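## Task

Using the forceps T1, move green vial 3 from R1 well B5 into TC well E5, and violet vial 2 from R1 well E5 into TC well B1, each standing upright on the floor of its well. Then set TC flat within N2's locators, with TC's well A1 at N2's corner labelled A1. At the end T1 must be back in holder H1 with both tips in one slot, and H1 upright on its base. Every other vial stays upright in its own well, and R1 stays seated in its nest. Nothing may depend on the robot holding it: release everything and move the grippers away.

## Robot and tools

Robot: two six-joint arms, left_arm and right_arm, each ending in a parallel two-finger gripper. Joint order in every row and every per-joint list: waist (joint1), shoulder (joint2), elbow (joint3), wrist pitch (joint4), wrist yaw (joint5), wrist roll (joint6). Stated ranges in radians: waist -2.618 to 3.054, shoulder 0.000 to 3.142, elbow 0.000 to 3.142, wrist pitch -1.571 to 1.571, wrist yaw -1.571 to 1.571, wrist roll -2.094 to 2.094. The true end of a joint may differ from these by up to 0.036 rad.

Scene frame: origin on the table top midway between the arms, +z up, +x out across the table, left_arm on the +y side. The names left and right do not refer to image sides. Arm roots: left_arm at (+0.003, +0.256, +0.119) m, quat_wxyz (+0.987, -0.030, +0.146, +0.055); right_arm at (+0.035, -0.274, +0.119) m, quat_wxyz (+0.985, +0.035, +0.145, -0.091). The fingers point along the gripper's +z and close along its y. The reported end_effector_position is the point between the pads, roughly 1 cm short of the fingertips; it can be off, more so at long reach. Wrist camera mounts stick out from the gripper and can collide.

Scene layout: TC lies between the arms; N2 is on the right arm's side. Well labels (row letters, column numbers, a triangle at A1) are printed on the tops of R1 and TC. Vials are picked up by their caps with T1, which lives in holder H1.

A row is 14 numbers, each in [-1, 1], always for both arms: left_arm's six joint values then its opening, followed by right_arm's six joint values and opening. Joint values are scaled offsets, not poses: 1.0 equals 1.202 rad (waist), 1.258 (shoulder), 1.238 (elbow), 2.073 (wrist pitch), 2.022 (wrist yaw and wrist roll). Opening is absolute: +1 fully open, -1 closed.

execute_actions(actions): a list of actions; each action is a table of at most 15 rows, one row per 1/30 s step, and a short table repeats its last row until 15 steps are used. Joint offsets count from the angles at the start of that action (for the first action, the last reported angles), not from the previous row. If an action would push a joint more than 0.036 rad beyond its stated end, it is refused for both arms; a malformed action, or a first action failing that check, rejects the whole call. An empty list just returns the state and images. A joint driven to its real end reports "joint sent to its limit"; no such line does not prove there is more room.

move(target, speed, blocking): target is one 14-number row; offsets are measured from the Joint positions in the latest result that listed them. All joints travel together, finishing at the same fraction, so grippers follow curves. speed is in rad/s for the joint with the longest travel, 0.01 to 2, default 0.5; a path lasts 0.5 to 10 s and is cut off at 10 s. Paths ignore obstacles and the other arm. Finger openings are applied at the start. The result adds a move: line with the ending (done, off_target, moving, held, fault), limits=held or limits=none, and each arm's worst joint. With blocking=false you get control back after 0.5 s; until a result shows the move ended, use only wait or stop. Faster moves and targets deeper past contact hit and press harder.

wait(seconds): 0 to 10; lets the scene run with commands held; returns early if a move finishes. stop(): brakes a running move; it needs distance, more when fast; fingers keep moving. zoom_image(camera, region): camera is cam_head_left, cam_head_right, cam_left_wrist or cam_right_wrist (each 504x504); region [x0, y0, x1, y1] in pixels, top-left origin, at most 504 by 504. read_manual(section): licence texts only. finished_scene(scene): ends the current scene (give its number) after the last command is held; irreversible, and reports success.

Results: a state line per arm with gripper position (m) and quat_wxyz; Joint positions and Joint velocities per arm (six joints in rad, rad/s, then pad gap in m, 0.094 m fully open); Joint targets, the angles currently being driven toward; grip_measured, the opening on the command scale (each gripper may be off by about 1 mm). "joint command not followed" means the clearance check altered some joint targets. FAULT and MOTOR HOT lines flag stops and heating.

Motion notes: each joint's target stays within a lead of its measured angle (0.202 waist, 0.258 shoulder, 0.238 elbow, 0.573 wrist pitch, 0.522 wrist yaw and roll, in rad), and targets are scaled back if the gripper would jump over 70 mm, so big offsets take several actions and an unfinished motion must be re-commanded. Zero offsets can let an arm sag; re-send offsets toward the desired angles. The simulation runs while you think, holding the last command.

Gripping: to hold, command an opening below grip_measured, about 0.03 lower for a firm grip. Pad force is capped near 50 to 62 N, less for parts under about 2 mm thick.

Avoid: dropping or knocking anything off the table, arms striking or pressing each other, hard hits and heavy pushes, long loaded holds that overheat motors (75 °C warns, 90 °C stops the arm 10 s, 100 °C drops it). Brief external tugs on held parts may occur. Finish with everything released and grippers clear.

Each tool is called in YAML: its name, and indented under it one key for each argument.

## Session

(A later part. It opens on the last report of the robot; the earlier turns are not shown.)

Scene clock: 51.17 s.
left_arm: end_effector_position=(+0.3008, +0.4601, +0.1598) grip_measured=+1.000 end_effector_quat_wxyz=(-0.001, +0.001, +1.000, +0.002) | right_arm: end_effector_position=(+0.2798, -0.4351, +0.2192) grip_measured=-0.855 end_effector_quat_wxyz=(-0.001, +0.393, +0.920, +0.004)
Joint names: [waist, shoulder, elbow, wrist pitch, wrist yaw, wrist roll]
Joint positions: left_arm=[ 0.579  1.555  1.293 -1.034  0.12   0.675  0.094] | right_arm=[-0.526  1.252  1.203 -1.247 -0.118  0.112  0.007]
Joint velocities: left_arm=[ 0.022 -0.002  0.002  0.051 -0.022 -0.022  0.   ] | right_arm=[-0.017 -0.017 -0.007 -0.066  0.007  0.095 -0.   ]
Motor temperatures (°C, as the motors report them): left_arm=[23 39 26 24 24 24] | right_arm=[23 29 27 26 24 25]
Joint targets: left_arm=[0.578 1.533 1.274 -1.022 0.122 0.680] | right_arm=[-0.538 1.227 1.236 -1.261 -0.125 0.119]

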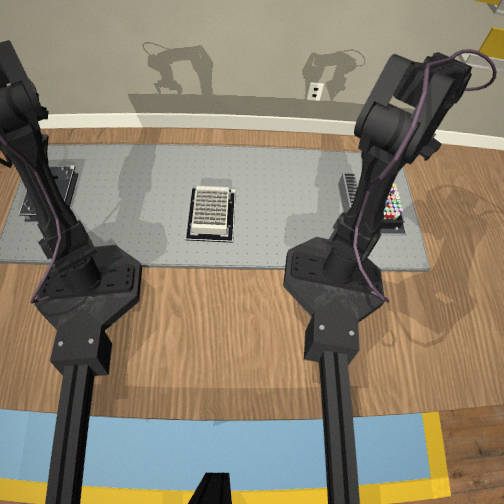

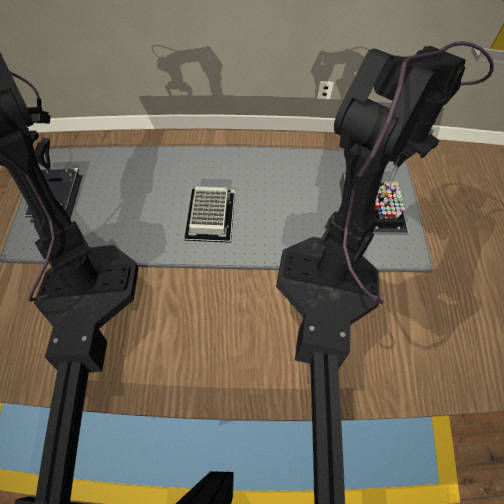

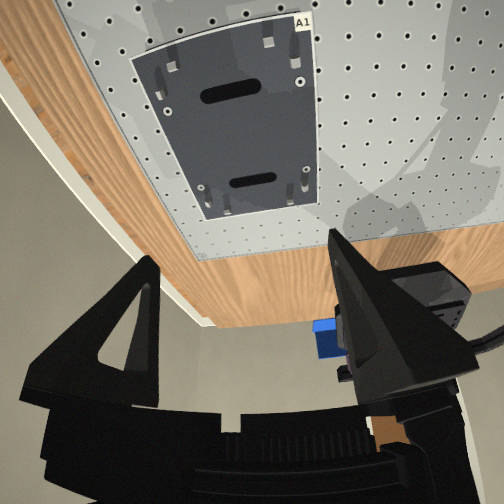

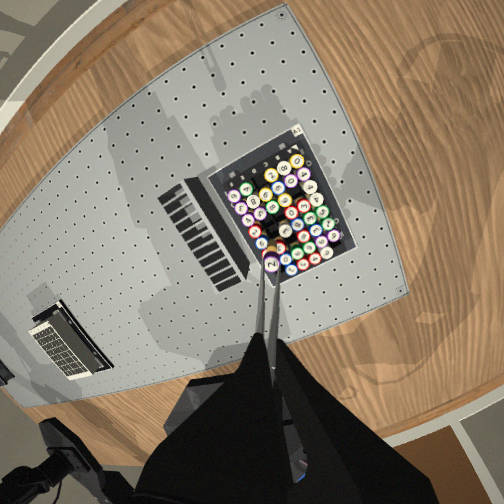

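execute_actions:
  actions:
    - [ [-0.00975,-0.01889,-0.01681,0.00751,0.00364,-0.01403,1,0.01691,0.00469,0.02903,0,0.00542,0.0035,-0.865], [-0.0140,-0.02082,-0.02003,0.00896,0.00441,-0.0272,1,0.02653,0.00787,0.03226,0,0.00771,0.0035,-0.865], [-0.01944,-0.02329,-0.02416,0.01065,0.00531,-0.04253,1,0.03884,0.01195,0.03641,0,0.01038,0.0035,-0.865], [-0.02607,-0.0263,-0.02918,0.01258,0.00633,-0.06001,1,0.05386,0.01692,0.04146,0,0.01342,0.0035,-0.865], [-0.03389,-0.02986,-0.03512,0.01474,0.00747,-0.07963,1,0.07158,0.02279,0.04742,0,0.01684,0.0035,-0.865], [-0.04291,-0.03395,-0.04195,0.01713,0.00875,-0.10141,1,0.09199,0.02955,0.05429,0,0.02063,0.0035,-0.865], [-0.05312,-0.03859,-0.04969,0.01977,0.01014,-0.12534,1,0.11511,0.0372,0.06207,0,0.0248,0.0035,-0.865], [-0.06452,-0.04378,-0.05833,0.02264,0.01167,-0.15141,1,0.14093,0.04575,0.07076,0,0.02933,0.0035,-0.865], [-0.07712,-0.0495,-0.06788,0.02574,0.01331,-0.17964,1,0.16945,0.0552,0.08035,0,0.03425,0.0035,-0.865], [-0.09091,-0.05576,-0.07833,0.02909,0.01509,-0.21001,1,0.20067,0.06553,0.09086,0,0.03953,0.0035,-0.865], [-0.10589,-0.06257,-0.08969,0.03267,0.01699,-0.24254,1,0.23459,0.07677,0.10227,0,0.0452,0.0035,-0.865], [-0.12206,-0.06992,-0.10195,0.03648,0.01901,-0.27721,1,0.27121,0.08889,0.11459,0,0.05123,0.0035,-0.865], [-0.13637,-0.07642,-0.1128,0.03932,0.02052,-0.30301,1,0.30362,0.09962,0.1255,0,0.05572,0.0035,-0.865], [-0.15069,-0.08293,-0.12365,0.04216,0.02202,-0.3288,1,0.33603,0.11035,0.1364,0,0.06021,0.0035,-0.865], [-0.165,-0.08943,-0.1345,0.045,0.02353,-0.3546,1,0.36843,0.12108,0.14731,0,0.0647,0.0035,-0.865] ]
    - [ [-0.05765,-0.04065,-0.05313,0.02371,0.01223,-0.16113,1,0.12537,0.0406,0.06552,0,0.03103,0.0035,-0.865], [-0.07196,-0.04715,-0.06398,0.02655,0.01374,-0.18693,1,0.15778,0.05133,0.07643,0,0.03552,0.0035,-0.865], [-0.08628,-0.05366,-0.07483,0.02939,0.01524,-0.21272,1,0.19019,0.06206,0.08733,0,0.04001,0.0035,-0.865], [-0.10059,-0.06016,-0.08568,0.03223,0.01675,-0.23852,1,0.22259,0.07279,0.09824,0,0.0445,0.0035,-0.865], [-0.1149,-0.06667,-0.09653,0.03507,0.01825,-0.26431,1,0.255,0.08352,0.10914,0,0.04899,0.0035,-0.865], [-0.12922,-0.07317,-0.10738,0.03791,0.01976,-0.29011,1,0.28741,0.09426,0.12005,0,0.05348,0.0035,-0.865], [-0.14353,-0.07967,-0.11823,0.04075,0.02127,-0.31591,1,0.31982,0.10499,0.13095,0,0.05797,0.0035,-0.865], [-0.15784,-0.08618,-0.12908,0.04359,0.02277,-0.3417,1,0.35223,0.11572,0.14186,0,0.06246,0.0035,-0.865], [-0.17215,-0.09268,-0.13993,0.04643,0.02428,-0.3675,1,0.38463,0.12645,0.15276,0,0.06695,0.0035,-0.865], [-0.18647,-0.09919,-0.15078,0.04927,0.02578,-0.39329,1,0.41704,0.13718,0.16367,0,0.07144,0.0035,-0.865], [-0.20078,-0.10569,-0.16163,0.05211,0.02729,-0.41909,1,0.44945,0.14791,0.17457,0,0.07593,0.0035,-0.865], [-0.21509,-0.11219,-0.17248,0.05495,0.0288,-0.44489,1,0.48186,0.15864,0.18548,0,0.08042,0.0035,-0.865], [-0.22941,-0.1187,-0.18333,0.05779,0.0303,-0.47068,1,0.51427,0.16937,0.19638,0,0.08491,0.0035,-0.865], [-0.24372,-0.1252,-0.19418,0.06063,0.03181,-0.49648,1,0.54667,0.1801,0.20729,0,0.0894,0.0035,-0.865], [-0.25803,-0.13171,-0.20503,0.06347,0.03331,-0.52227,1,0.57908,0.19083,0.21819,0,0.09389,0.0035,-0.865] ]
    - [ [-0.05765,-0.04065,-0.05313,0.02371,0.01223,-0.16113,1,0.12537,0.0406,0.06087,0,0.03103,0.0035,-0.865], [-0.07196,-0.04715,-0.06398,0.02655,0.01374,-0.18693,1,0.15778,0.05133,0.06487,0,0.03552,0.0035,-0.865], [-0.08628,-0.05366,-0.07483,0.02939,0.01524,-0.21272,1,0.19019,0.06206,0.06487,0,0.04001,0.0035,-0.865], [-0.10059,-0.06016,-0.08568,0.03223,0.01675,-0.23852,1,0.22259,0.07279,0.06487,0,0.0445,0.0035,-0.865], [-0.1149,-0.06667,-0.09653,0.03507,0.01825,-0.26431,1,0.255,0.08352,0.06487,0,0.04899,0.0035,-0.865], [-0.12922,-0.07317,-0.10738,0.03791,0.01976,-0.29011,1,0.28741,0.09426,0.06487,0,0.05348,0.0035,-0.865], [-0.14353,-0.07967,-0.11823,0.04075,0.02127,-0.31591,1,0.31982,0.10499,0.06487,0,0.05797,0.0035,-0.865], [-0.15784,-0.08618,-0.12908,0.04359,0.02277,-0.3417,1,0.35223,0.11572,0.06487,0,0.06246,0.0035,-0.865], [-0.17215,-0.09268,-0.13993,0.04643,0.02428,-0.3675,1,0.38463,0.12645,0.06487,0,0.06695,0.0035,-0.865], [-0.18647,-0.09919,-0.15078,0.04927,0.02578,-0.39329,1,0.41704,0.13718,0.06487,0,0.07144,0.0035,-0.865], [-0.20078,-0.10569,-0.16163,0.05211,0.02729,-0.41909,1,0.44945,0.14791,0.06487,0,0.07593,0.0035,-0.865], [-0.21509,-0.11219,-0.17248,0.05495,0.0288,-0.44489,1,0.48186,0.15864,0.06487,0,0.08042,0.0035,-0.865], [-0.22941,-0.1187,-0.18333,0.05779,0.0303,-0.47068,1,0.51427,0.16937,0.06487,0,0.08491,0.0035,-0.865], [-0.24372,-0.1252,-0.19418,0.06063,0.03181,-0.49648,1,0.54667,0.1801,0.06487,0,0.0894,0.0035,-0.865], [-0.25498,-0.13032,-0.20271,0.06225,0.03268,-0.51125,1,0.57217,0.18855,0.06487,0,0.09197,0.0035,-0.865] ]
    - [ [-0.05035,-0.03734,-0.04759,0.02104,0.01082,-0.13693,1,0.10984,0.03513,0.02,0.01097,0.02681,0.0035,-0.865], [-0.05923,-0.04137,-0.05432,0.02219,0.01143,-0.14739,1,0.13044,0.04178,0.02,0.01293,0.02863,0.0035,-0.865], [-0.06691,-0.04486,-0.06014,0.02311,0.01192,-0.15571,1,0.14833,0.04754,0.02,0.01488,0.03008,0.0035,-0.865], [-0.0734,-0.04781,-0.06506,0.02379,0.01228,-0.16188,1,0.16352,0.05241,0.02,0.01684,0.03116,0.0035,-0.865], [-0.07869,-0.05021,-0.06908,0.02423,0.01251,-0.1659,1,0.17551,0.05638,0.02,0.01879,0.03186,0.0035,-0.865], [-0.0828,-0.05208,-0.07219,0.02444,0.01262,-0.16777,1,0.1848,0.05945,0.02,0.02074,0.03218,0.0035,-0.865], [-0.08542,-0.05327,-0.07418,0.02441,0.0126,-0.16749,1,0.19074,0.06142,0.02,0.02205,0.03213,0.0035,-0.865], [-0.08542,-0.05327,-0.07418,0.02414,0.01246,-0.16506,1,0.19074,0.06142,0.02,0.0227,0.03171,0.0035,-0.865], [-0.08542,-0.05327,-0.07418,0.02364,0.0122,-0.16048,1,0.19074,0.06142,0.02,0.02205,0.03091,0.0035,-0.865], [-0.08542,-0.05327,-0.07418,0.02289,0.0118,-0.15376,1,0.19074,0.06142,0.02,0.02139,0.02974,0.0035,-0.865], [-0.08542,-0.05327,-0.07418,0.02192,0.01128,-0.14488,1,0.19074,0.06142,0.02,0.02074,0.0282,0.0035,-0.865] ]

Scene clock: 55.93 s.
left_arm: end_effector_position=(+0.2421, +0.1865, +0.1204) grip_measured=+1.000 end_effector_quat_wxyz=(+0.139, +0.725, -0.663, +0.122) | right_arm: end_effector_position=(+0.2734, +0.0227, +0.2028) grip_measured=-0.855 end_effector_quat_wxyz=(+0.016, -0.475, +0.880, -0.001)
Joint names: [waist, shoulder, elbow, wrist pitch, wrist yaw, wrist roll]
Joint positions: left_arm=[-0.223  1.18   0.668 -0.751  0.265 -1.758  0.094] | right_arm=[ 1.302  1.88   1.589 -1.216  0.317  0.114  0.007]
Joint velocities: left_arm=[ 0.007 -0.002 -0.012 -0.066  0.037 -0.022  0.   ] | right_arm=[-0.002  0.012  0.002 -0.007  0.154 -0.066  0.   ]
Motor temperatures (°C, as the motors report them): left_arm=[23 39 26 24 24 24] | right_arm=[23 30 28 26 24 25]
Joint targets: left_arm=[-0.233 1.156 0.650 -0.743 0.265 -1.764] | right_arm=[1.303 1.878 1.614 -1.199 0.326 0.121]

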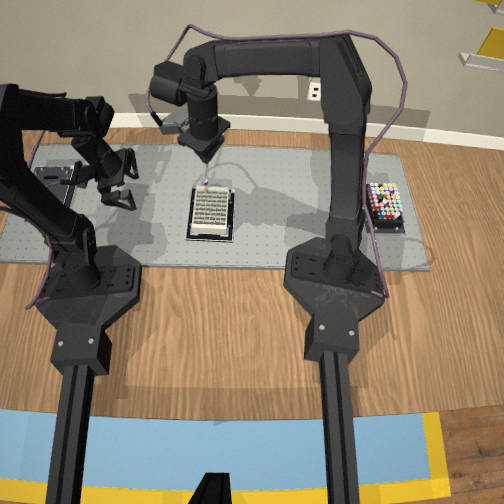

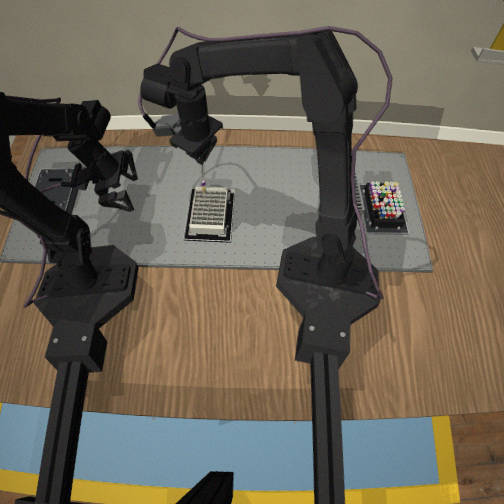

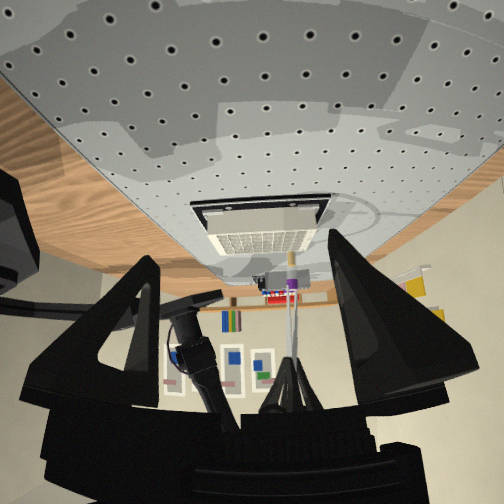

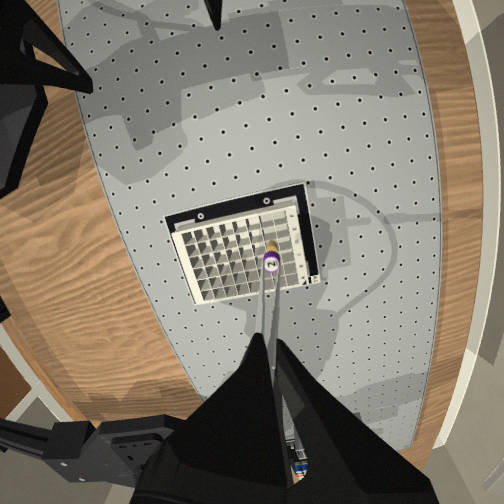

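zoom_image:
  camera: "cam_right_wrist"
  region: [160, 170, 330, 320]

zoom_image:
  camera: "cam_left_wrist"
  region: [185, 185, 345, 305]

Region (160, 170, 330, 320) of cam_right_wrist's 504x504 image, scaled by 2.965, with more detail than that image has; it fills the top 445 rows of this view, and the rest is white.

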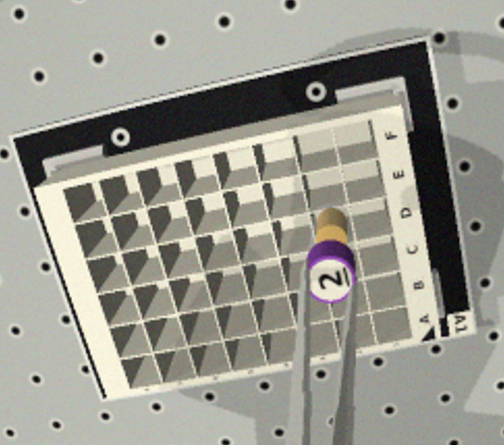

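Region (185, 185, 345, 305) of cam_left_wrist's 504x504 image, scaled by 3.150, with more detail than that image has; it fills the top 378 rows of this view, and the rest is white.

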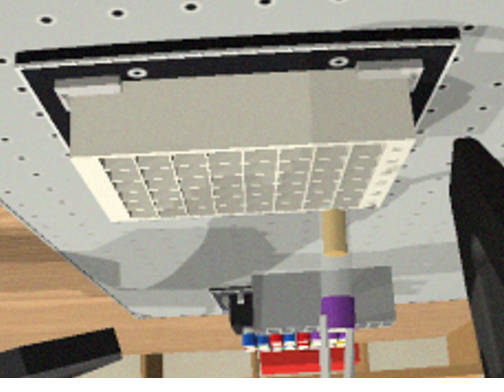

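execute_actions:
  actions:
    - [ [-0.0083,-0.0191,-0.0145,0.0039,0,-0.003,1,-0.01421,-0.02818,-0.01975,0.01178,-0.00783,0.0035,-0.865], [-0.0083,-0.0191,-0.0145,0.0039,0,-0.003,1,-0.02345,-0.03348,-0.02706,0.01392,-0.01044,0.0035,-0.865], [-0.0083,-0.0191,-0.0145,0.0039,0,-0.003,1,-0.03343,-0.0392,-0.03494,0.01598,-0.01295,0.0035,-0.865], [-0.0083,-0.0191,-0.0145,0.0039,0,-0.003,1,-0.0424,-0.04434,-0.04202,0.01753,-0.01484,0.0035,-0.865], [-0.0083,-0.0191,-0.0145,0.0039,0,-0.003,1,-0.05063,-0.04906,-0.04853,0.01879,-0.01638,0.0035,-0.865], [-0.0083,-0.0191,-0.0145,0.0039,0,-0.003,1,-0.05887,-0.05378,-0.05503,0.02005,-0.01791,0.0035,-0.865], [-0.0083,-0.0191,-0.0145,0.0039,0,-0.003,1,-0.0671,-0.0585,-0.06154,0.02131,-0.01945,0.0035,-0.865], [-0.0083,-0.0191,-0.0145,0.0039,0,-0.003,1,-0.07534,-0.06322,-0.06805,0.02257,-0.02099,0.0035,-0.865], [-0.0083,-0.0191,-0.0145,0.0039,0,-0.003,1,-0.08358,-0.06795,-0.07455,0.02383,-0.02252,0.0035,-0.865], [-0.0083,-0.0191,-0.0145,0.0039,0,-0.003,1,-0.09062,-0.07199,-0.08012,0.02472,-0.02361,0.0035,-0.865], [-0.0083,-0.0191,-0.0145,0.0039,0,-0.003,1,-0.09401,-0.07393,-0.0828,0.02483,-0.02375,0.0035,-0.865], [-0.0083,-0.0191,-0.0145,0.0039,0,-0.003,1,-0.09401,-0.07393,-0.0828,0.02437,-0.02319,0.0035,-0.865], [-0.0083,-0.0191,-0.0145,0.0039,0,-0.003,1,-0.09401,-0.07393,-0.0828,0.02364,-0.0223,0.0035,-0.865], [-0.0083,-0.0191,-0.0145,0.0039,0,-0.003,1,-0.09401,-0.07393,-0.0828,0.02335,-0.02194,0.0035,-0.865], [-0.0083,-0.0191,-0.0145,0.0039,0,-0.003,1,-0.09401,-0.07393,-0.0828,0.02219,-0.02052,0.0035,-0.865] ]

zoom_image:
  camera: "cam_right_wrist"
  region: [230, 200, 320, 290]

zoom_image:
  camera: "cam_left_wrist"
  region: [255, 220, 335, 300]

Scene clock: 58.87 s.
left_arm: end_effector_position=(+0.2426, +0.1865, +0.1204) grip_measured=+1.000 end_effector_quat_wxyz=(+0.139, +0.725, -0.663, +0.122) | right_arm: end_effector_position=(+0.2924, -0.0136, +0.1900) grip_measured=-0.855 end_effector_quat_wxyz=(-0.005, -0.425, +0.905, -0.000)
Joint names: [waist, shoulder, elbow, wrist pitch, wrist yaw, wrist roll]
Joint positions: left_arm=[-0.223  1.18   0.668 -0.748  0.265 -1.759  0.094] | right_arm=[ 1.185  1.818  1.502 -1.19   0.286  0.114  0.007]
Joint velocities: left_arm=[ 0.012 -0.012 -0.012  0.007  0.081  0.007  0.   ] | right_arm=[-0.002  0.002  0.002  0.095 -0.007 -0.037 -0.001]
Motor temperatures (°C, as the motors report them): left_arm=[23 39 26 24 24 24] | right_arm=[23 30 28 26 24 25]
Joint targets: left_arm=[-0.233 1.156 0.650 -0.743 0.265 -1.764] | right_arm=[1.188 1.787 1.487 -1.170 0.276 0.121]

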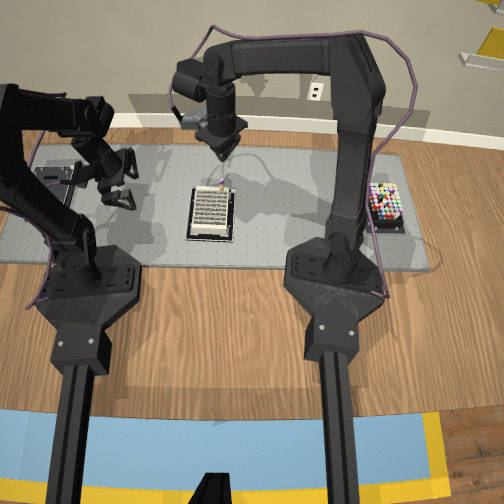

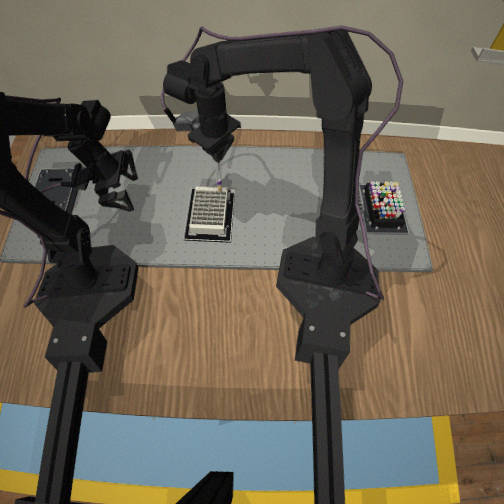

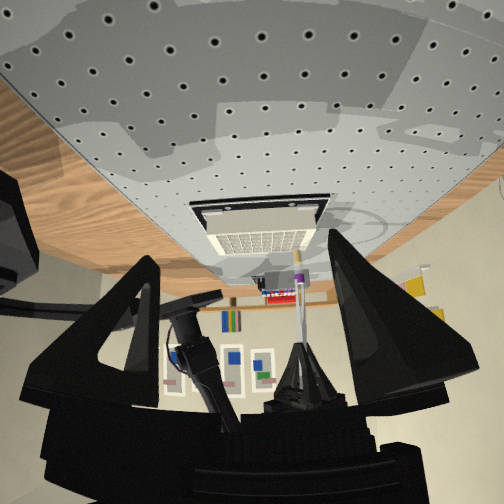

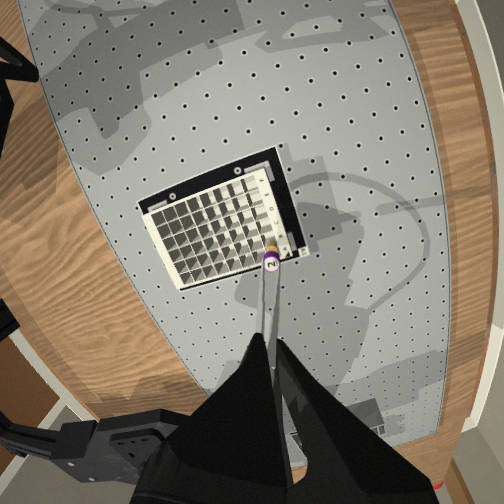

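Region (230, 200, 320, 290) of cam_right_wrist's 504x504 image, scaled by 5.600, with more detail than that image has.

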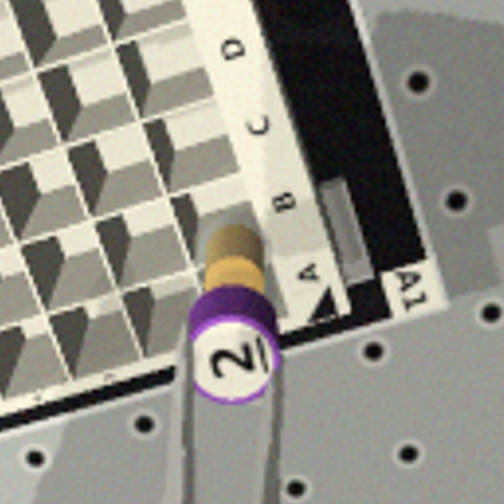

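Region (255, 220, 335, 300) of cam_left_wrist's 504x504 image, scaled by 6.300, with more detail than that image has.

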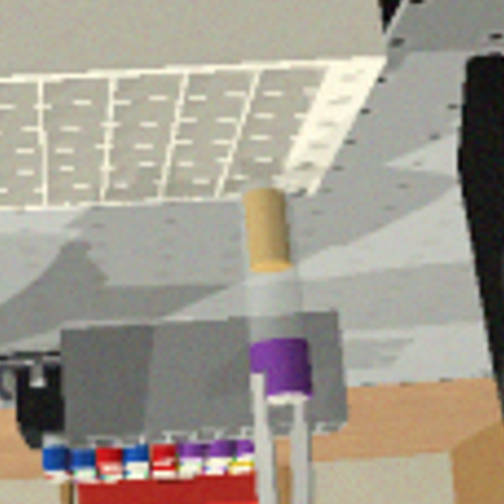

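execute_actions:
  actions:
    - [ [-0.0083,-0.0191,-0.0145,0.0024,0,-0.0025,1,0.0025,-0.0246,-0.0135,0.0109,-0.0049,0.0035,-0.865], [-0.0083,-0.0191,-0.0145,0.0024,0,-0.0025,1,0.0025,-0.0246,-0.0146,0.0124,-0.0053,0.0035,-0.865], [-0.0083,-0.0191,-0.0145,0.0024,0,-0.0025,1,0.0025,-0.0246,-0.0157,0.0138,-0.0057,0.0035,-0.865], [-0.0083,-0.0191,-0.0145,0.0024,0,-0.0025,1,0.0025,-0.0246,-0.0168,0.0149,-0.0061,0.0035,-0.865], [-0.0083,-0.0191,-0.0145,0.0024,0,-0.0025,1,0.0025,-0.0246,-0.0178,0.0157,-0.0064,0.0035,-0.865], [-0.0083,-0.0191,-0.0145,0.0024,0,-0.0025,1,0.0025,-0.0246,-0.0187,0.0166,-0.0067,0.0035,-0.865], [-0.0083,-0.0191,-0.0145,0.0024,0,-0.0025,1,0.0025,-0.0246,-0.0197,0.0175,-0.0070,0.0035,-0.865], [-0.0083,-0.0191,-0.0145,0.0024,0,-0.0025,1,0.0025,-0.0246,-0.0207,0.0183,-0.0073,0.0035,-0.865], [-0.0083,-0.0191,-0.0145,0.0024,0,-0.0025,1,0.0025,-0.0246,-0.0216,0.0192,-0.0075,0.0035,-0.865], [-0.0083,-0.0191,-0.0145,0.0024,0,-0.0025,1,0.0025,-0.0246,-0.0225,0.0198,-0.0077,0.0035,-0.865], [-0.0083,-0.0191,-0.0145,0.0024,0,-0.0025,1,0.0025,-0.0246,-0.0229,0.0199,-0.0077,0.0035,-0.865], [-0.0083,-0.0191,-0.0145,0.0024,0,-0.0025,1,0.0025,-0.0246,-0.0229,0.0196,-0.0076,0.0035,-0.865], [-0.0083,-0.0191,-0.0145,0.0024,0,-0.0025,1,0.0025,-0.0246,-0.0229,0.0191,-0.0075,0.0035,-0.865], [-0.0083,-0.0191,-0.0145,0.0024,0,-0.0025,1,0.0025,-0.0246,-0.0229,0.0189,-0.0074,0.0035,-0.865], [-0.0083,-0.0191,-0.0145,0.0024,0,-0.0025,1,0.0025,-0.0246,-0.0229,0.0181,-0.0072,0.0035,-0.865] ]

zoom_image:
  camera: "cam_right_wrist"
  region: [240, 215, 300, 275]

zoom_image:
  camera: "cam_left_wrist"
  region: [270, 225, 330, 285]

zoom_image:
  camera: "cam_head_left"
  region: [195, 165, 245, 215]

Scene clock: 62.30 s.
left_arm: end_effector_position=(+0.2426, +0.1865, +0.1204) grip_measured=+1.000 end_effector_quat_wxyz=(+0.139, +0.725, -0.663, +0.122) | right_arm: end_effector_position=(+0.2910, -0.0112, +0.1865) grip_measured=-0.855 end_effector_quat_wxyz=(-0.004, -0.424, +0.906, +0.005)
Joint names: [waist, shoulder, elbow, wrist pitch, wrist yaw, wrist roll]
Joint positions: left_arm=[-0.223  1.18   0.668 -0.748  0.265 -1.759  0.094] | right_arm=[ 1.185  1.818  1.488 -1.168  0.278  0.114  0.007]
Joint velocities: left_arm=[-0.017  0.002  0.012 -0.037 -0.037  0.007  0.   ] | right_arm=[ 0.002 -0.012 -0.042 -0.022  0.037 -0.051 -0.   ]
Motor temperatures (°C, as the motors report them): left_arm=[23 38 26 24 24 24] | right_arm=[23 31 27 26 24 25]
Joint targets: left_arm=[-0.233 1.156 0.650 -0.743 0.265 -1.764] | right_arm=[1.188 1.787 1.474 -1.152 0.271 0.121]

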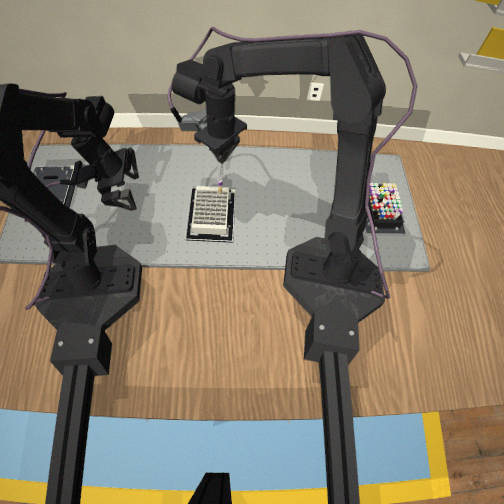

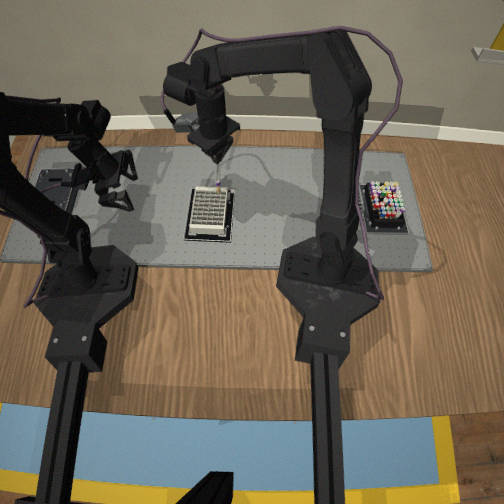

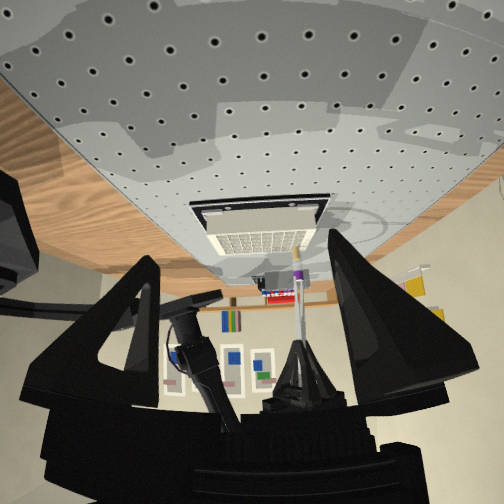

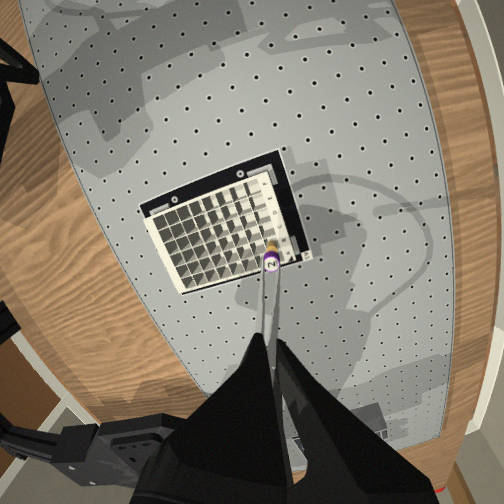

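Region (240, 215, 300, 275) of cam_right_wrist's 504x504 image, scaled by 8.400, with more detail than that image has.

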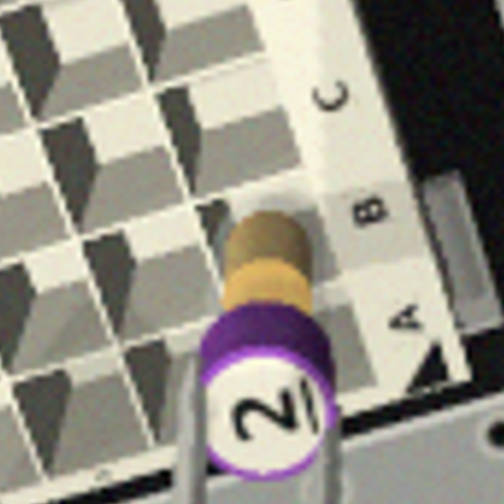

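Region (270, 225, 330, 285) of cam_left_wrist's 504x504 image, scaled by 8.400, with more detail than that image has.

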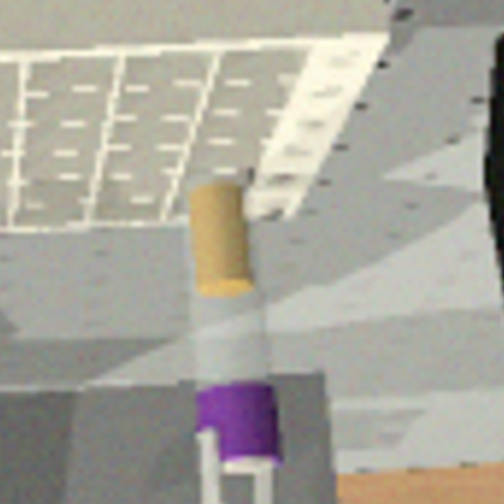

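Region (195, 165, 245, 215) of cam_head_left's 504x504 image, scaled by 10.080, with more detail than that image has.

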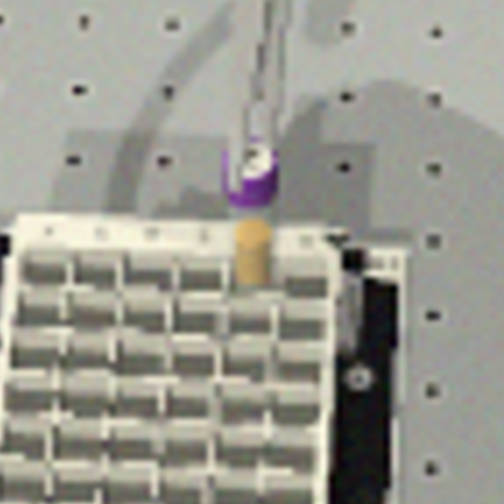

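execute_actions:
  actions:
    - [ [-0.0083,-0.0191,-0.0145,0.0024,0,-0.0025,1,-0.00365,0.00234,-0.01508,0.01375,-0.0035,0.0035,-0.865], [-0.0083,-0.0191,-0.0145,0.0024,0,-0.0025,1,-0.00455,0.00294,-0.01806,0.01721,-0.0035,0.0035,-0.865], [-0.0083,-0.0191,-0.0145,0.0024,0,-0.0025,1,-0.00553,0.00358,-0.02127,0.02054,-0.0035,0.0035,-0.865], [-0.0083,-0.0191,-0.0145,0.0024,0,-0.0025,1,-0.00641,0.00415,-0.02416,0.02305,-0.0035,0.0035,-0.865], [-0.0083,-0.0191,-0.0145,0.0024,0,-0.0025,1,-0.00722,0.00468,-0.02682,0.02509,-0.0035,0.0035,-0.865], [-0.0083,-0.0191,-0.0145,0.0024,0,-0.0025,1,-0.00803,0.00521,-0.02947,0.02712,-0.0035,0.0035,-0.865], [-0.0083,-0.0191,-0.0145,0.0024,0,-0.0025,1,-0.00884,0.00574,-0.03212,0.02916,-0.0035,0.0035,-0.865], [-0.0083,-0.0191,-0.0145,0.0024,0,-0.0025,1,-0.00965,0.00627,-0.03478,0.03119,-0.0035,0.0035,-0.865], [-0.0083,-0.0191,-0.0145,0.0024,0,-0.0025,1,-0.01046,0.0068,-0.03743,0.03323,-0.0035,0.0035,-0.865], [-0.0083,-0.0191,-0.0145,0.0024,0,-0.0025,1,-0.01115,0.00725,-0.0397,0.03468,-0.0035,0.0035,-0.865], [-0.0083,-0.0191,-0.0145,0.0024,0,-0.0025,1,-0.01148,0.00747,-0.04079,0.03486,-0.0035,0.0035,-0.865], [-0.0083,-0.0191,-0.0145,0.0024,0,-0.0025,1,-0.01148,0.00747,-0.04079,0.03411,-0.0035,0.0035,-0.865], [-0.0083,-0.0191,-0.0145,0.0024,0,-0.0025,1,-0.01148,0.00747,-0.04079,0.03294,-0.0035,0.0035,-0.865], [-0.0083,-0.0191,-0.0145,0.0024,0,-0.0025,1,-0.01148,0.00747,-0.04079,0.03246,-0.0035,0.0035,-0.865], [-0.0083,-0.0191,-0.0145,0.0024,0,-0.0025,1,-0.01148,0.00747,-0.04079,0.03058,-0.0035,0.0035,-0.865] ]

zoom_image:
  camera: "cam_right_wrist"
  region: [240, 215, 300, 275]

zoom_image:
  camera: "cam_left_wrist"
  region: [270, 225, 330, 285]

zoom_image:
  camera: "cam_head_left"
  region: [195, 165, 245, 215]

Scene clock: 64.43 s.
left_arm: end_effector_position=(+0.2426, +0.1865, +0.1204) grip_measured=+1.000 end_effector_quat_wxyz=(+0.139, +0.725, -0.663, +0.122) | right_arm: end_effector_position=(+0.2916, -0.0117, +0.1769) grip_measured=-0.855 end_effector_quat_wxyz=(-0.002, -0.419, +0.908, +0.007)
Joint names: [waist, shoulder, elbow, wrist pitch, wrist yaw, wrist roll]
Joint positions: left_arm=[-0.223  1.18   0.668 -0.748  0.265 -1.759  0.094] | right_arm=[ 1.174  1.818  1.451 -1.123  0.277  0.114  0.007]
Joint velocities: left_arm=[-0.012 -0.002  0.012 -0.066  0.007  0.11   0.   ] | right_arm=[-0.002 -0.002  0.007  0.022 -0.037  0.037 -0.001]
Motor temperatures (°C, as the motors report them): left_arm=[23 38 26 24 24 24] | right_arm=[23 31 27 26 24 25]
Joint targets: left_arm=[-0.233 1.156 0.650 -0.743 0.265 -1.764] | right_arm=[1.171 1.827 1.437 -1.105 0.271 0.121]

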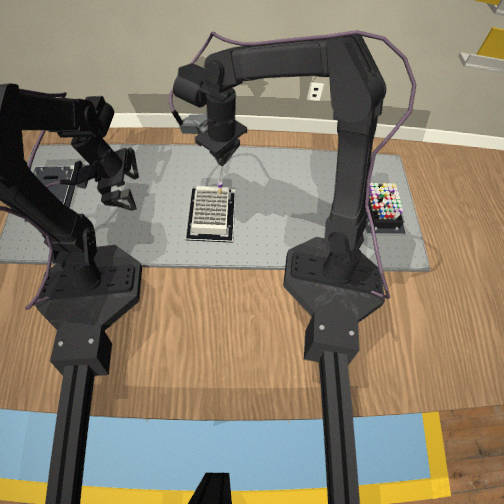

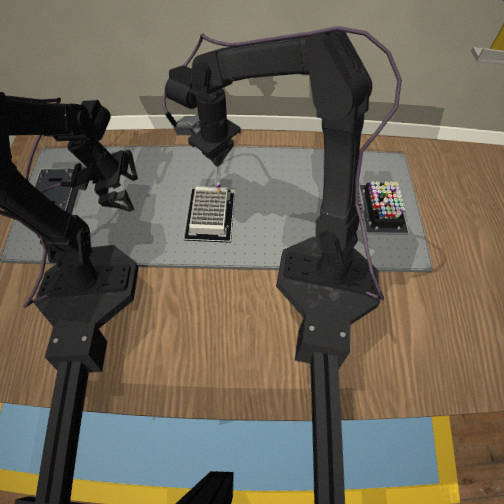

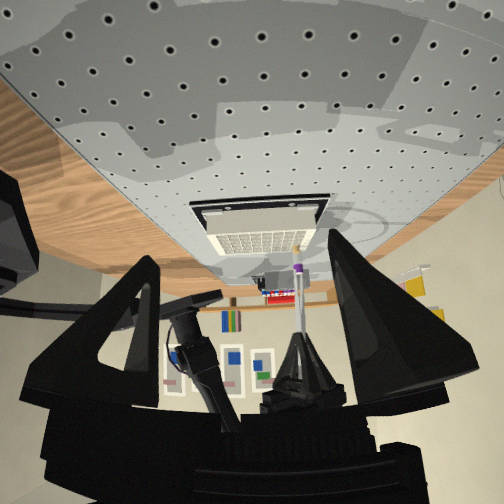

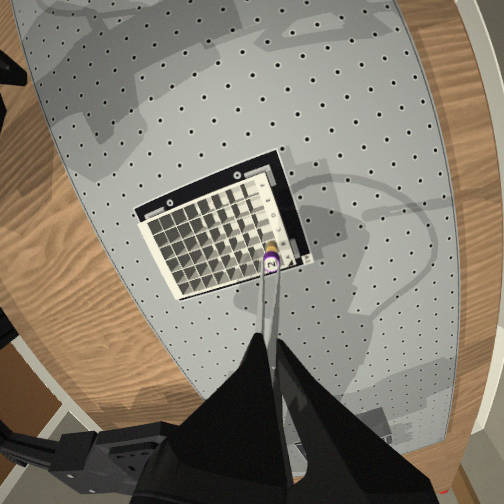

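Region (240, 215, 300, 275) of cam_right_wrist's 504x504 image, scaled by 8.400, with more detail than that image has.

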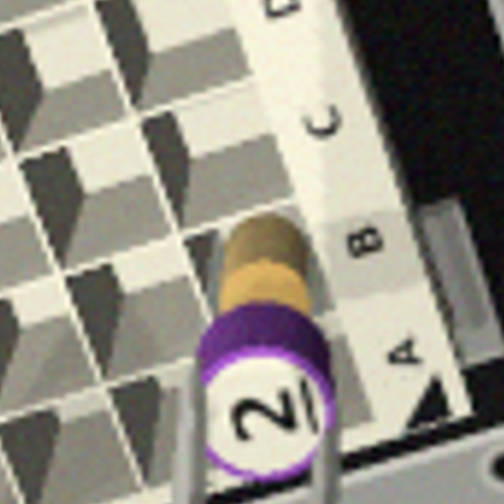

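Region (270, 225, 330, 285) of cam_left_wrist's 504x504 image, scaled by 8.400, with more detail than that image has.

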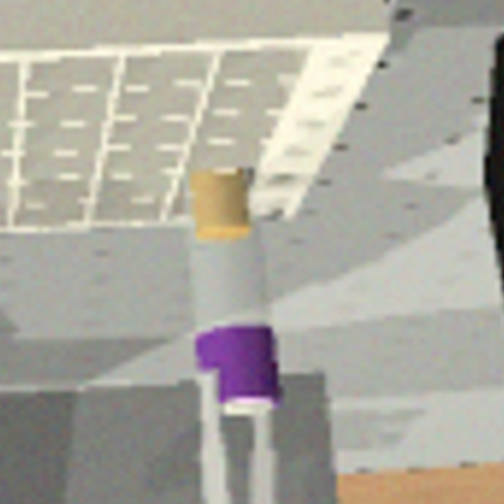

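Region (195, 165, 245, 215) of cam_head_left's 504x504 image, scaled by 10.080, with more detail than that image has.

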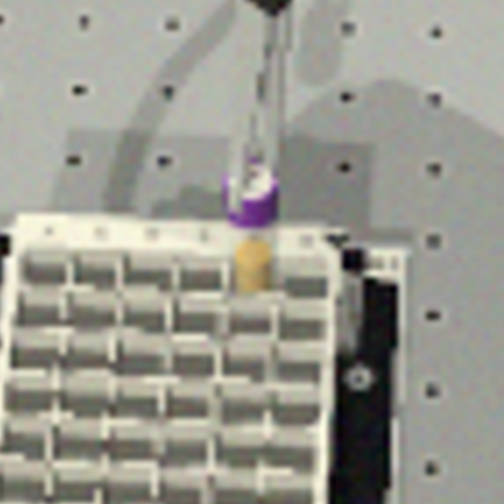

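execute_actions:
  actions:
    - [ [-0.0083,-0.0191,-0.0145,0.0024,0,-0.0025,1,-0.00415,0.01113,-0.01679,0.01783,-0.003,0.0035,-0.865], [-0.0083,-0.0191,-0.0145,0.0024,0,-0.0025,1,-0.00545,0.01192,-0.02111,0.02344,-0.003,0.0035,-0.865], [-0.0083,-0.0191,-0.0145,0.0024,0,-0.0025,1,-0.00685,0.01272,-0.02578,0.02883,-0.003,0.0035,-0.865], [-0.0083,-0.0191,-0.0145,0.0024,0,-0.0025,1,-0.00812,0.01367,-0.02997,0.0329,-0.003,0.0035,-0.865], [-0.0083,-0.0191,-0.0145,0.0024,0,-0.0025,1,-0.00928,0.01487,-0.03383,0.03619,-0.003,0.0035,-0.865], [-0.0083,-0.0191,-0.0145,0.0024,0,-0.0025,1,-0.01044,0.01613,-0.03768,0.03949,-0.003,0.0035,-0.865], [-0.0083,-0.0191,-0.0145,0.0024,0,-0.0025,1,-0.0116,0.01779,-0.04153,0.04279,-0.003,0.0035,-0.865], [-0.0083,-0.0191,-0.0145,0.0024,0,-0.0025,1,-0.01276,0.01945,-0.04539,0.04609,-0.003,0.0035,-0.865], [-0.0083,-0.0191,-0.0145,0.0024,0,-0.0025,1,-0.01392,0.02111,-0.04924,0.04939,-0.003,0.0035,-0.865], [-0.0083,-0.0191,-0.0145,0.0024,0,-0.0025,1,-0.01491,0.02253,-0.05254,0.05174,-0.003,0.0035,-0.865], [-0.0083,-0.0191,-0.0145,0.0024,0,-0.0025,1,-0.01539,0.02321,-0.05412,0.05203,-0.003,0.0035,-0.865], [-0.0083,-0.0191,-0.0145,0.0024,0,-0.0025,1,-0.01539,0.02321,-0.05412,0.05082,-0.003,0.0035,-0.865], [-0.0083,-0.0191,-0.0145,0.0024,0,-0.0025,1,-0.01539,0.02321,-0.05412,0.04892,-0.003,0.0035,-0.865], [-0.0083,-0.0191,-0.0145,0.0024,0,-0.0025,1,-0.01539,0.02321,-0.05412,0.04815,-0.003,0.0035,-0.865], [-0.0083,-0.0191,-0.0145,0.0024,0,-0.0025,1,-0.01539,0.02321,-0.05412,0.0451,-0.003,0.0035,-0.865] ]

zoom_image:
  camera: "cam_right_wrist"
  region: [240, 215, 300, 275]

zoom_image:
  camera: "cam_left_wrist"
  region: [270, 225, 330, 285]

Scene clock: 65.87 s.
left_arm: end_effector_position=(+0.2426, +0.1865, +0.1204) grip_measured=+1.000 end_effector_quat_wxyz=(+0.139, +0.725, -0.663, +0.122) | right_arm: end_effector_position=(+0.2912, -0.0108, +0.1567) grip_measured=-0.855 end_effector_quat_wxyz=(-0.003, -0.412, +0.911, +0.006)
Joint names: [waist, shoulder, elbow, wrist pitch, wrist yaw, wrist roll]
Joint positions: left_arm=[-0.223  1.18   0.668 -0.748  0.265 -1.759  0.094] | right_arm=[ 1.16   1.84   1.401 -1.051  0.275  0.114  0.007]
Joint velocities: left_arm=[-0.002 -0.007  0.002  0.037 -0.037 -0.022  0.   ] | right_arm=[-0.007 -0.007  0.027 -0.051  0.037 -0.051  0.   ]
Motor temperatures (°C, as the motors report them): left_arm=[23 37 26 24 24 24] | right_arm=[23 31 27 26 24 25]
Joint targets: left_arm=[-0.233 1.156 0.650 -0.743 0.265 -1.764] | right_arm=[1.156 1.847 1.384 -1.029 0.271 0.121]

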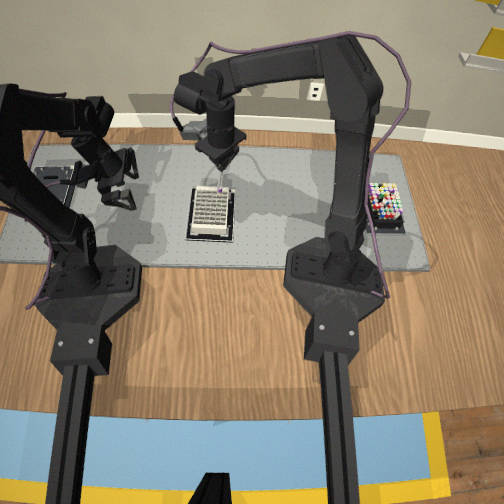

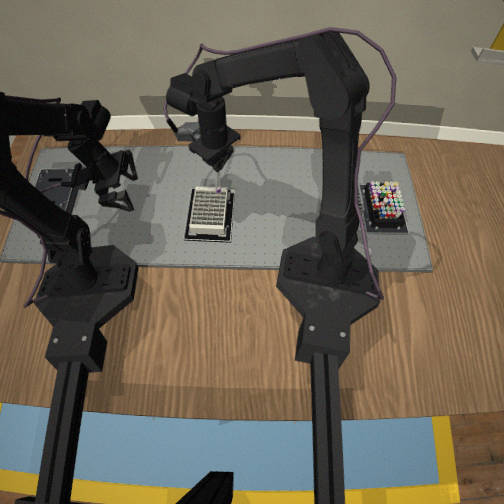

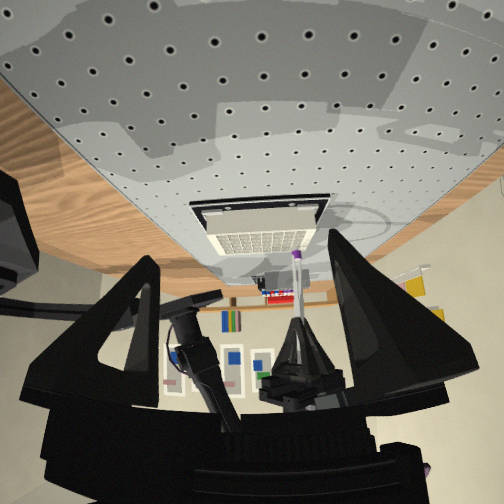

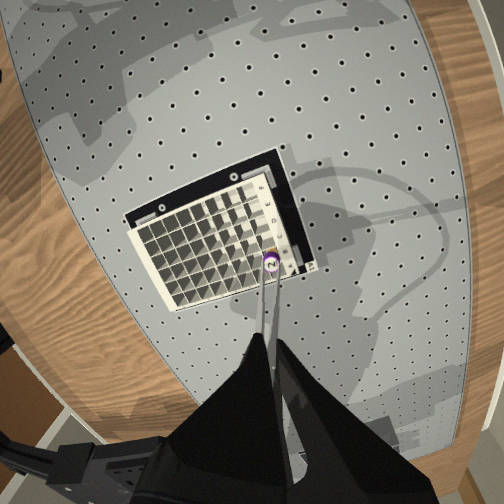

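Region (240, 215, 300, 275) of cam_right_wrist's 504x504 image, scaled by 8.400, with more detail than that image has.

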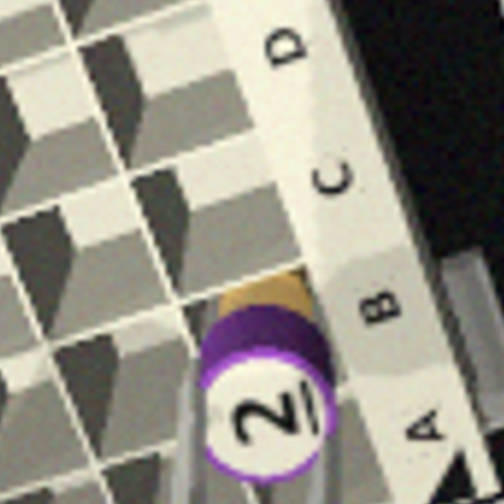

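Region (270, 225, 330, 285) of cam_left_wrist's 504x504 image, scaled by 8.400, with more detail than that image has.

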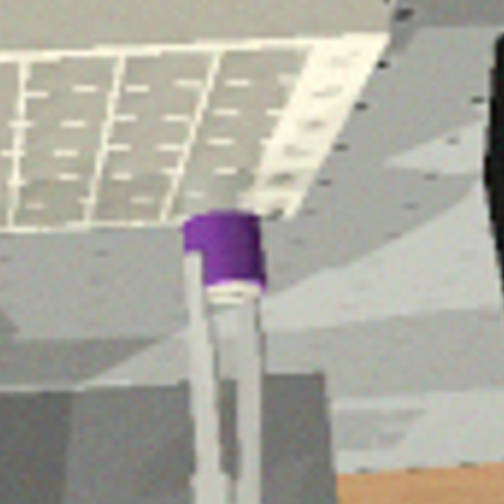

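execute_actions:
  actions:
    - [ [-0.0083,-0.0191,-0.0145,0.0024,0,-0.0025,1,0,0,0,0,0,0.0035,-0.85], [-0.0083,-0.0191,-0.0145,0.0024,0,-0.0025,1,0.003,-0.005,0.005,0,0,0.0035,-0.83], [-0.0083,-0.0191,-0.0145,0.0024,0,-0.0025,1,0.006,-0.010,0.010,-0.002,0,0.0035,-0.81], [-0.0083,-0.0191,-0.0145,0.0024,0,-0.0025,1,0.008,-0.014,0.015,-0.004,0,0.0035,-0.79], [-0.0083,-0.0191,-0.0145,0.0024,0,-0.0025,1,0.010,-0.018,0.020,-0.006,0,0.0035,-0.775], [-0.0083,-0.0191,-0.0145,0.0024,0,-0.0025,1,0.01436,-0.02563,0.03191,-0.01828,0,0.0035,-0.762], [-0.0083,-0.0191,-0.0145,0.0024,0,-0.0025,1,0.0159,-0.02709,0.03688,-0.02457,0,0.0035,-0.762], [-0.0083,-0.0191,-0.0145,0.0024,0,-0.0025,1,0.01748,-0.02859,0.04199,-0.03027,0,0.0035,-0.762], [-0.0083,-0.0191,-0.0145,0.0024,0,-0.0025,1,0.01901,-0.03004,0.04693,-0.03507,0,0.0035,-0.762], [-0.0083,-0.0191,-0.0145,0.0024,0,-0.0025,1,0.02037,-0.03133,0.05133,-0.03872,0,0.0035,-0.762], [-0.0083,-0.0191,-0.0145,0.0024,0,-0.0025,1,0.02174,-0.03262,0.05573,-0.04237,0,0.0035,-0.762], [-0.0083,-0.0191,-0.0145,0.0024,0,-0.0025,1,0.02283,-0.03365,0.05925,-0.04459,0,0.0035,-0.762], [-0.0083,-0.0191,-0.0145,0.0024,0,-0.0025,1,0.02296,-0.03378,0.05969,-0.04506,0,0.0035,-0.762], [-0.0083,-0.0191,-0.0145,0.0024,0,-0.0025,1,0.02296,-0.03378,0.05969,-0.04355,0,0.0035,-0.762], [-0.0083,-0.0191,-0.0145,0.0024,0,-0.0025,1,0.02296,-0.03378,0.05969,-0.03768,0,0.0035,-0.762] ]

zoom_image:
  camera: "cam_right_wrist"
  region: [232, 215, 312, 295]

zoom_image:
  camera: "cam_left_wrist"
  region: [270, 225, 330, 285]

Scene clock: 67.63 s.
left_arm: end_effector_position=(+0.2426, +0.1865, +0.1204) grip_measured=+1.000 end_effector_quat_wxyz=(+0.139, +0.725, -0.663, +0.122) | right_arm: end_effector_position=(+0.2893, -0.0126, +0.1695) grip_measured=-0.763 end_effector_quat_wxyz=(-0.008, -0.419, +0.908, +0.003)
Joint names: [waist, shoulder, elbow, wrist pitch, wrist yaw, wrist roll]
Joint positions: left_arm=[-0.223  1.18   0.668 -0.748  0.265 -1.759  0.094] | right_arm=[ 1.172  1.831  1.438 -1.112  0.275  0.114  0.011]
Joint velocities: left_arm=[ 0.007 -0.012 -0.007 -0.007  0.051 -0.007  0.   ] | right_arm=[ 0.027 -0.081  0.071  0.007  0.037 -0.007  0.   ]
Motor temperatures (°C, as the motors report them): left_arm=[23 37 26 24 24 24] | right_arm=[23 31 27 26 24 25]
Joint targets: left_arm=[-0.233 1.156 0.650 -0.743 0.265 -1.764] | right_arm=[1.187 1.797 1.475 -1.129 0.275 0.121]

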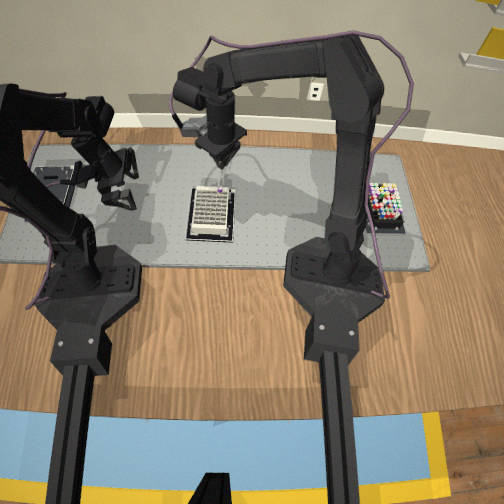

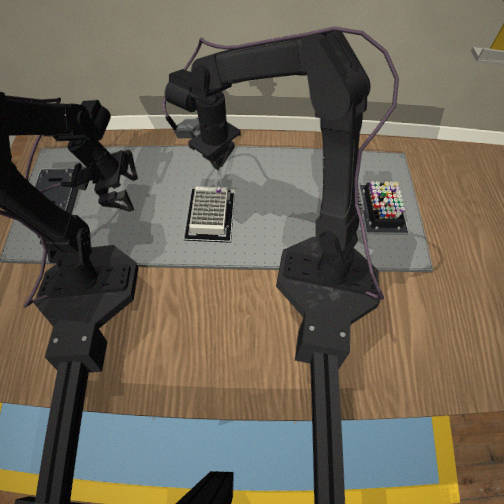

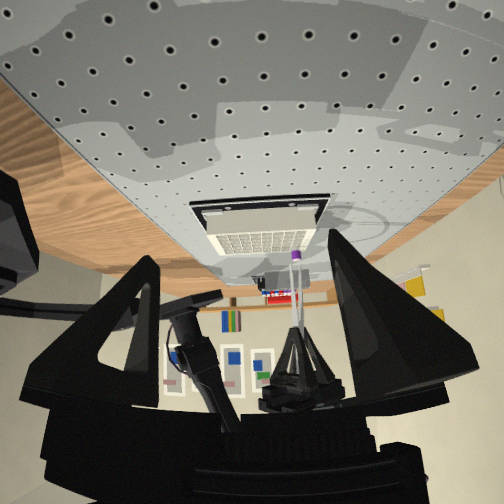

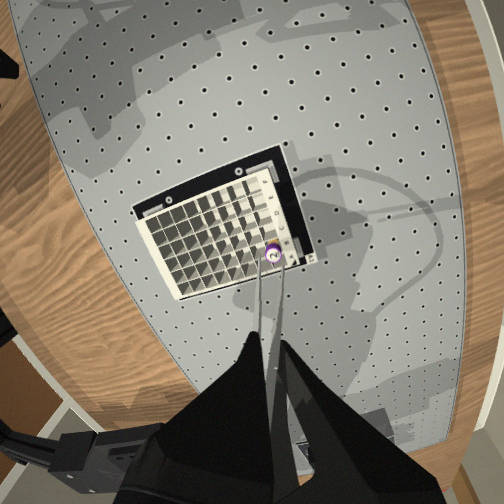

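Region (232, 215, 312, 295) of cam_right_wrist's 504x504 image, scaled by 6.300, with more detail than that image has.

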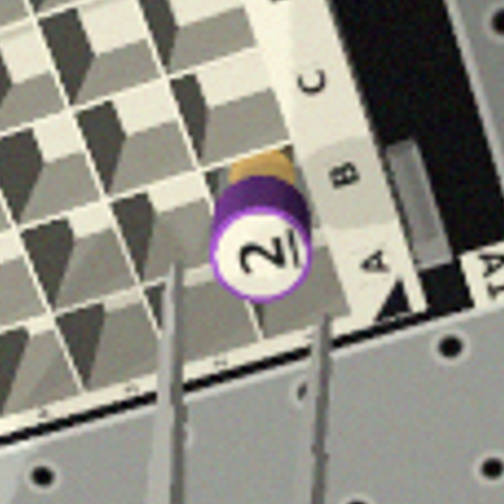

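Region (270, 225, 330, 285) of cam_left_wrist's 504x504 image, scaled by 8.400, with more detail than that image has.

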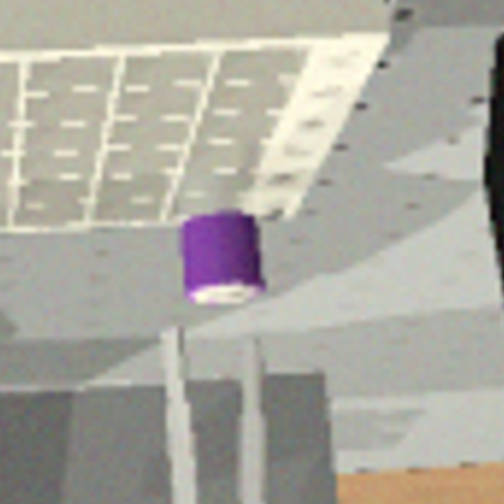

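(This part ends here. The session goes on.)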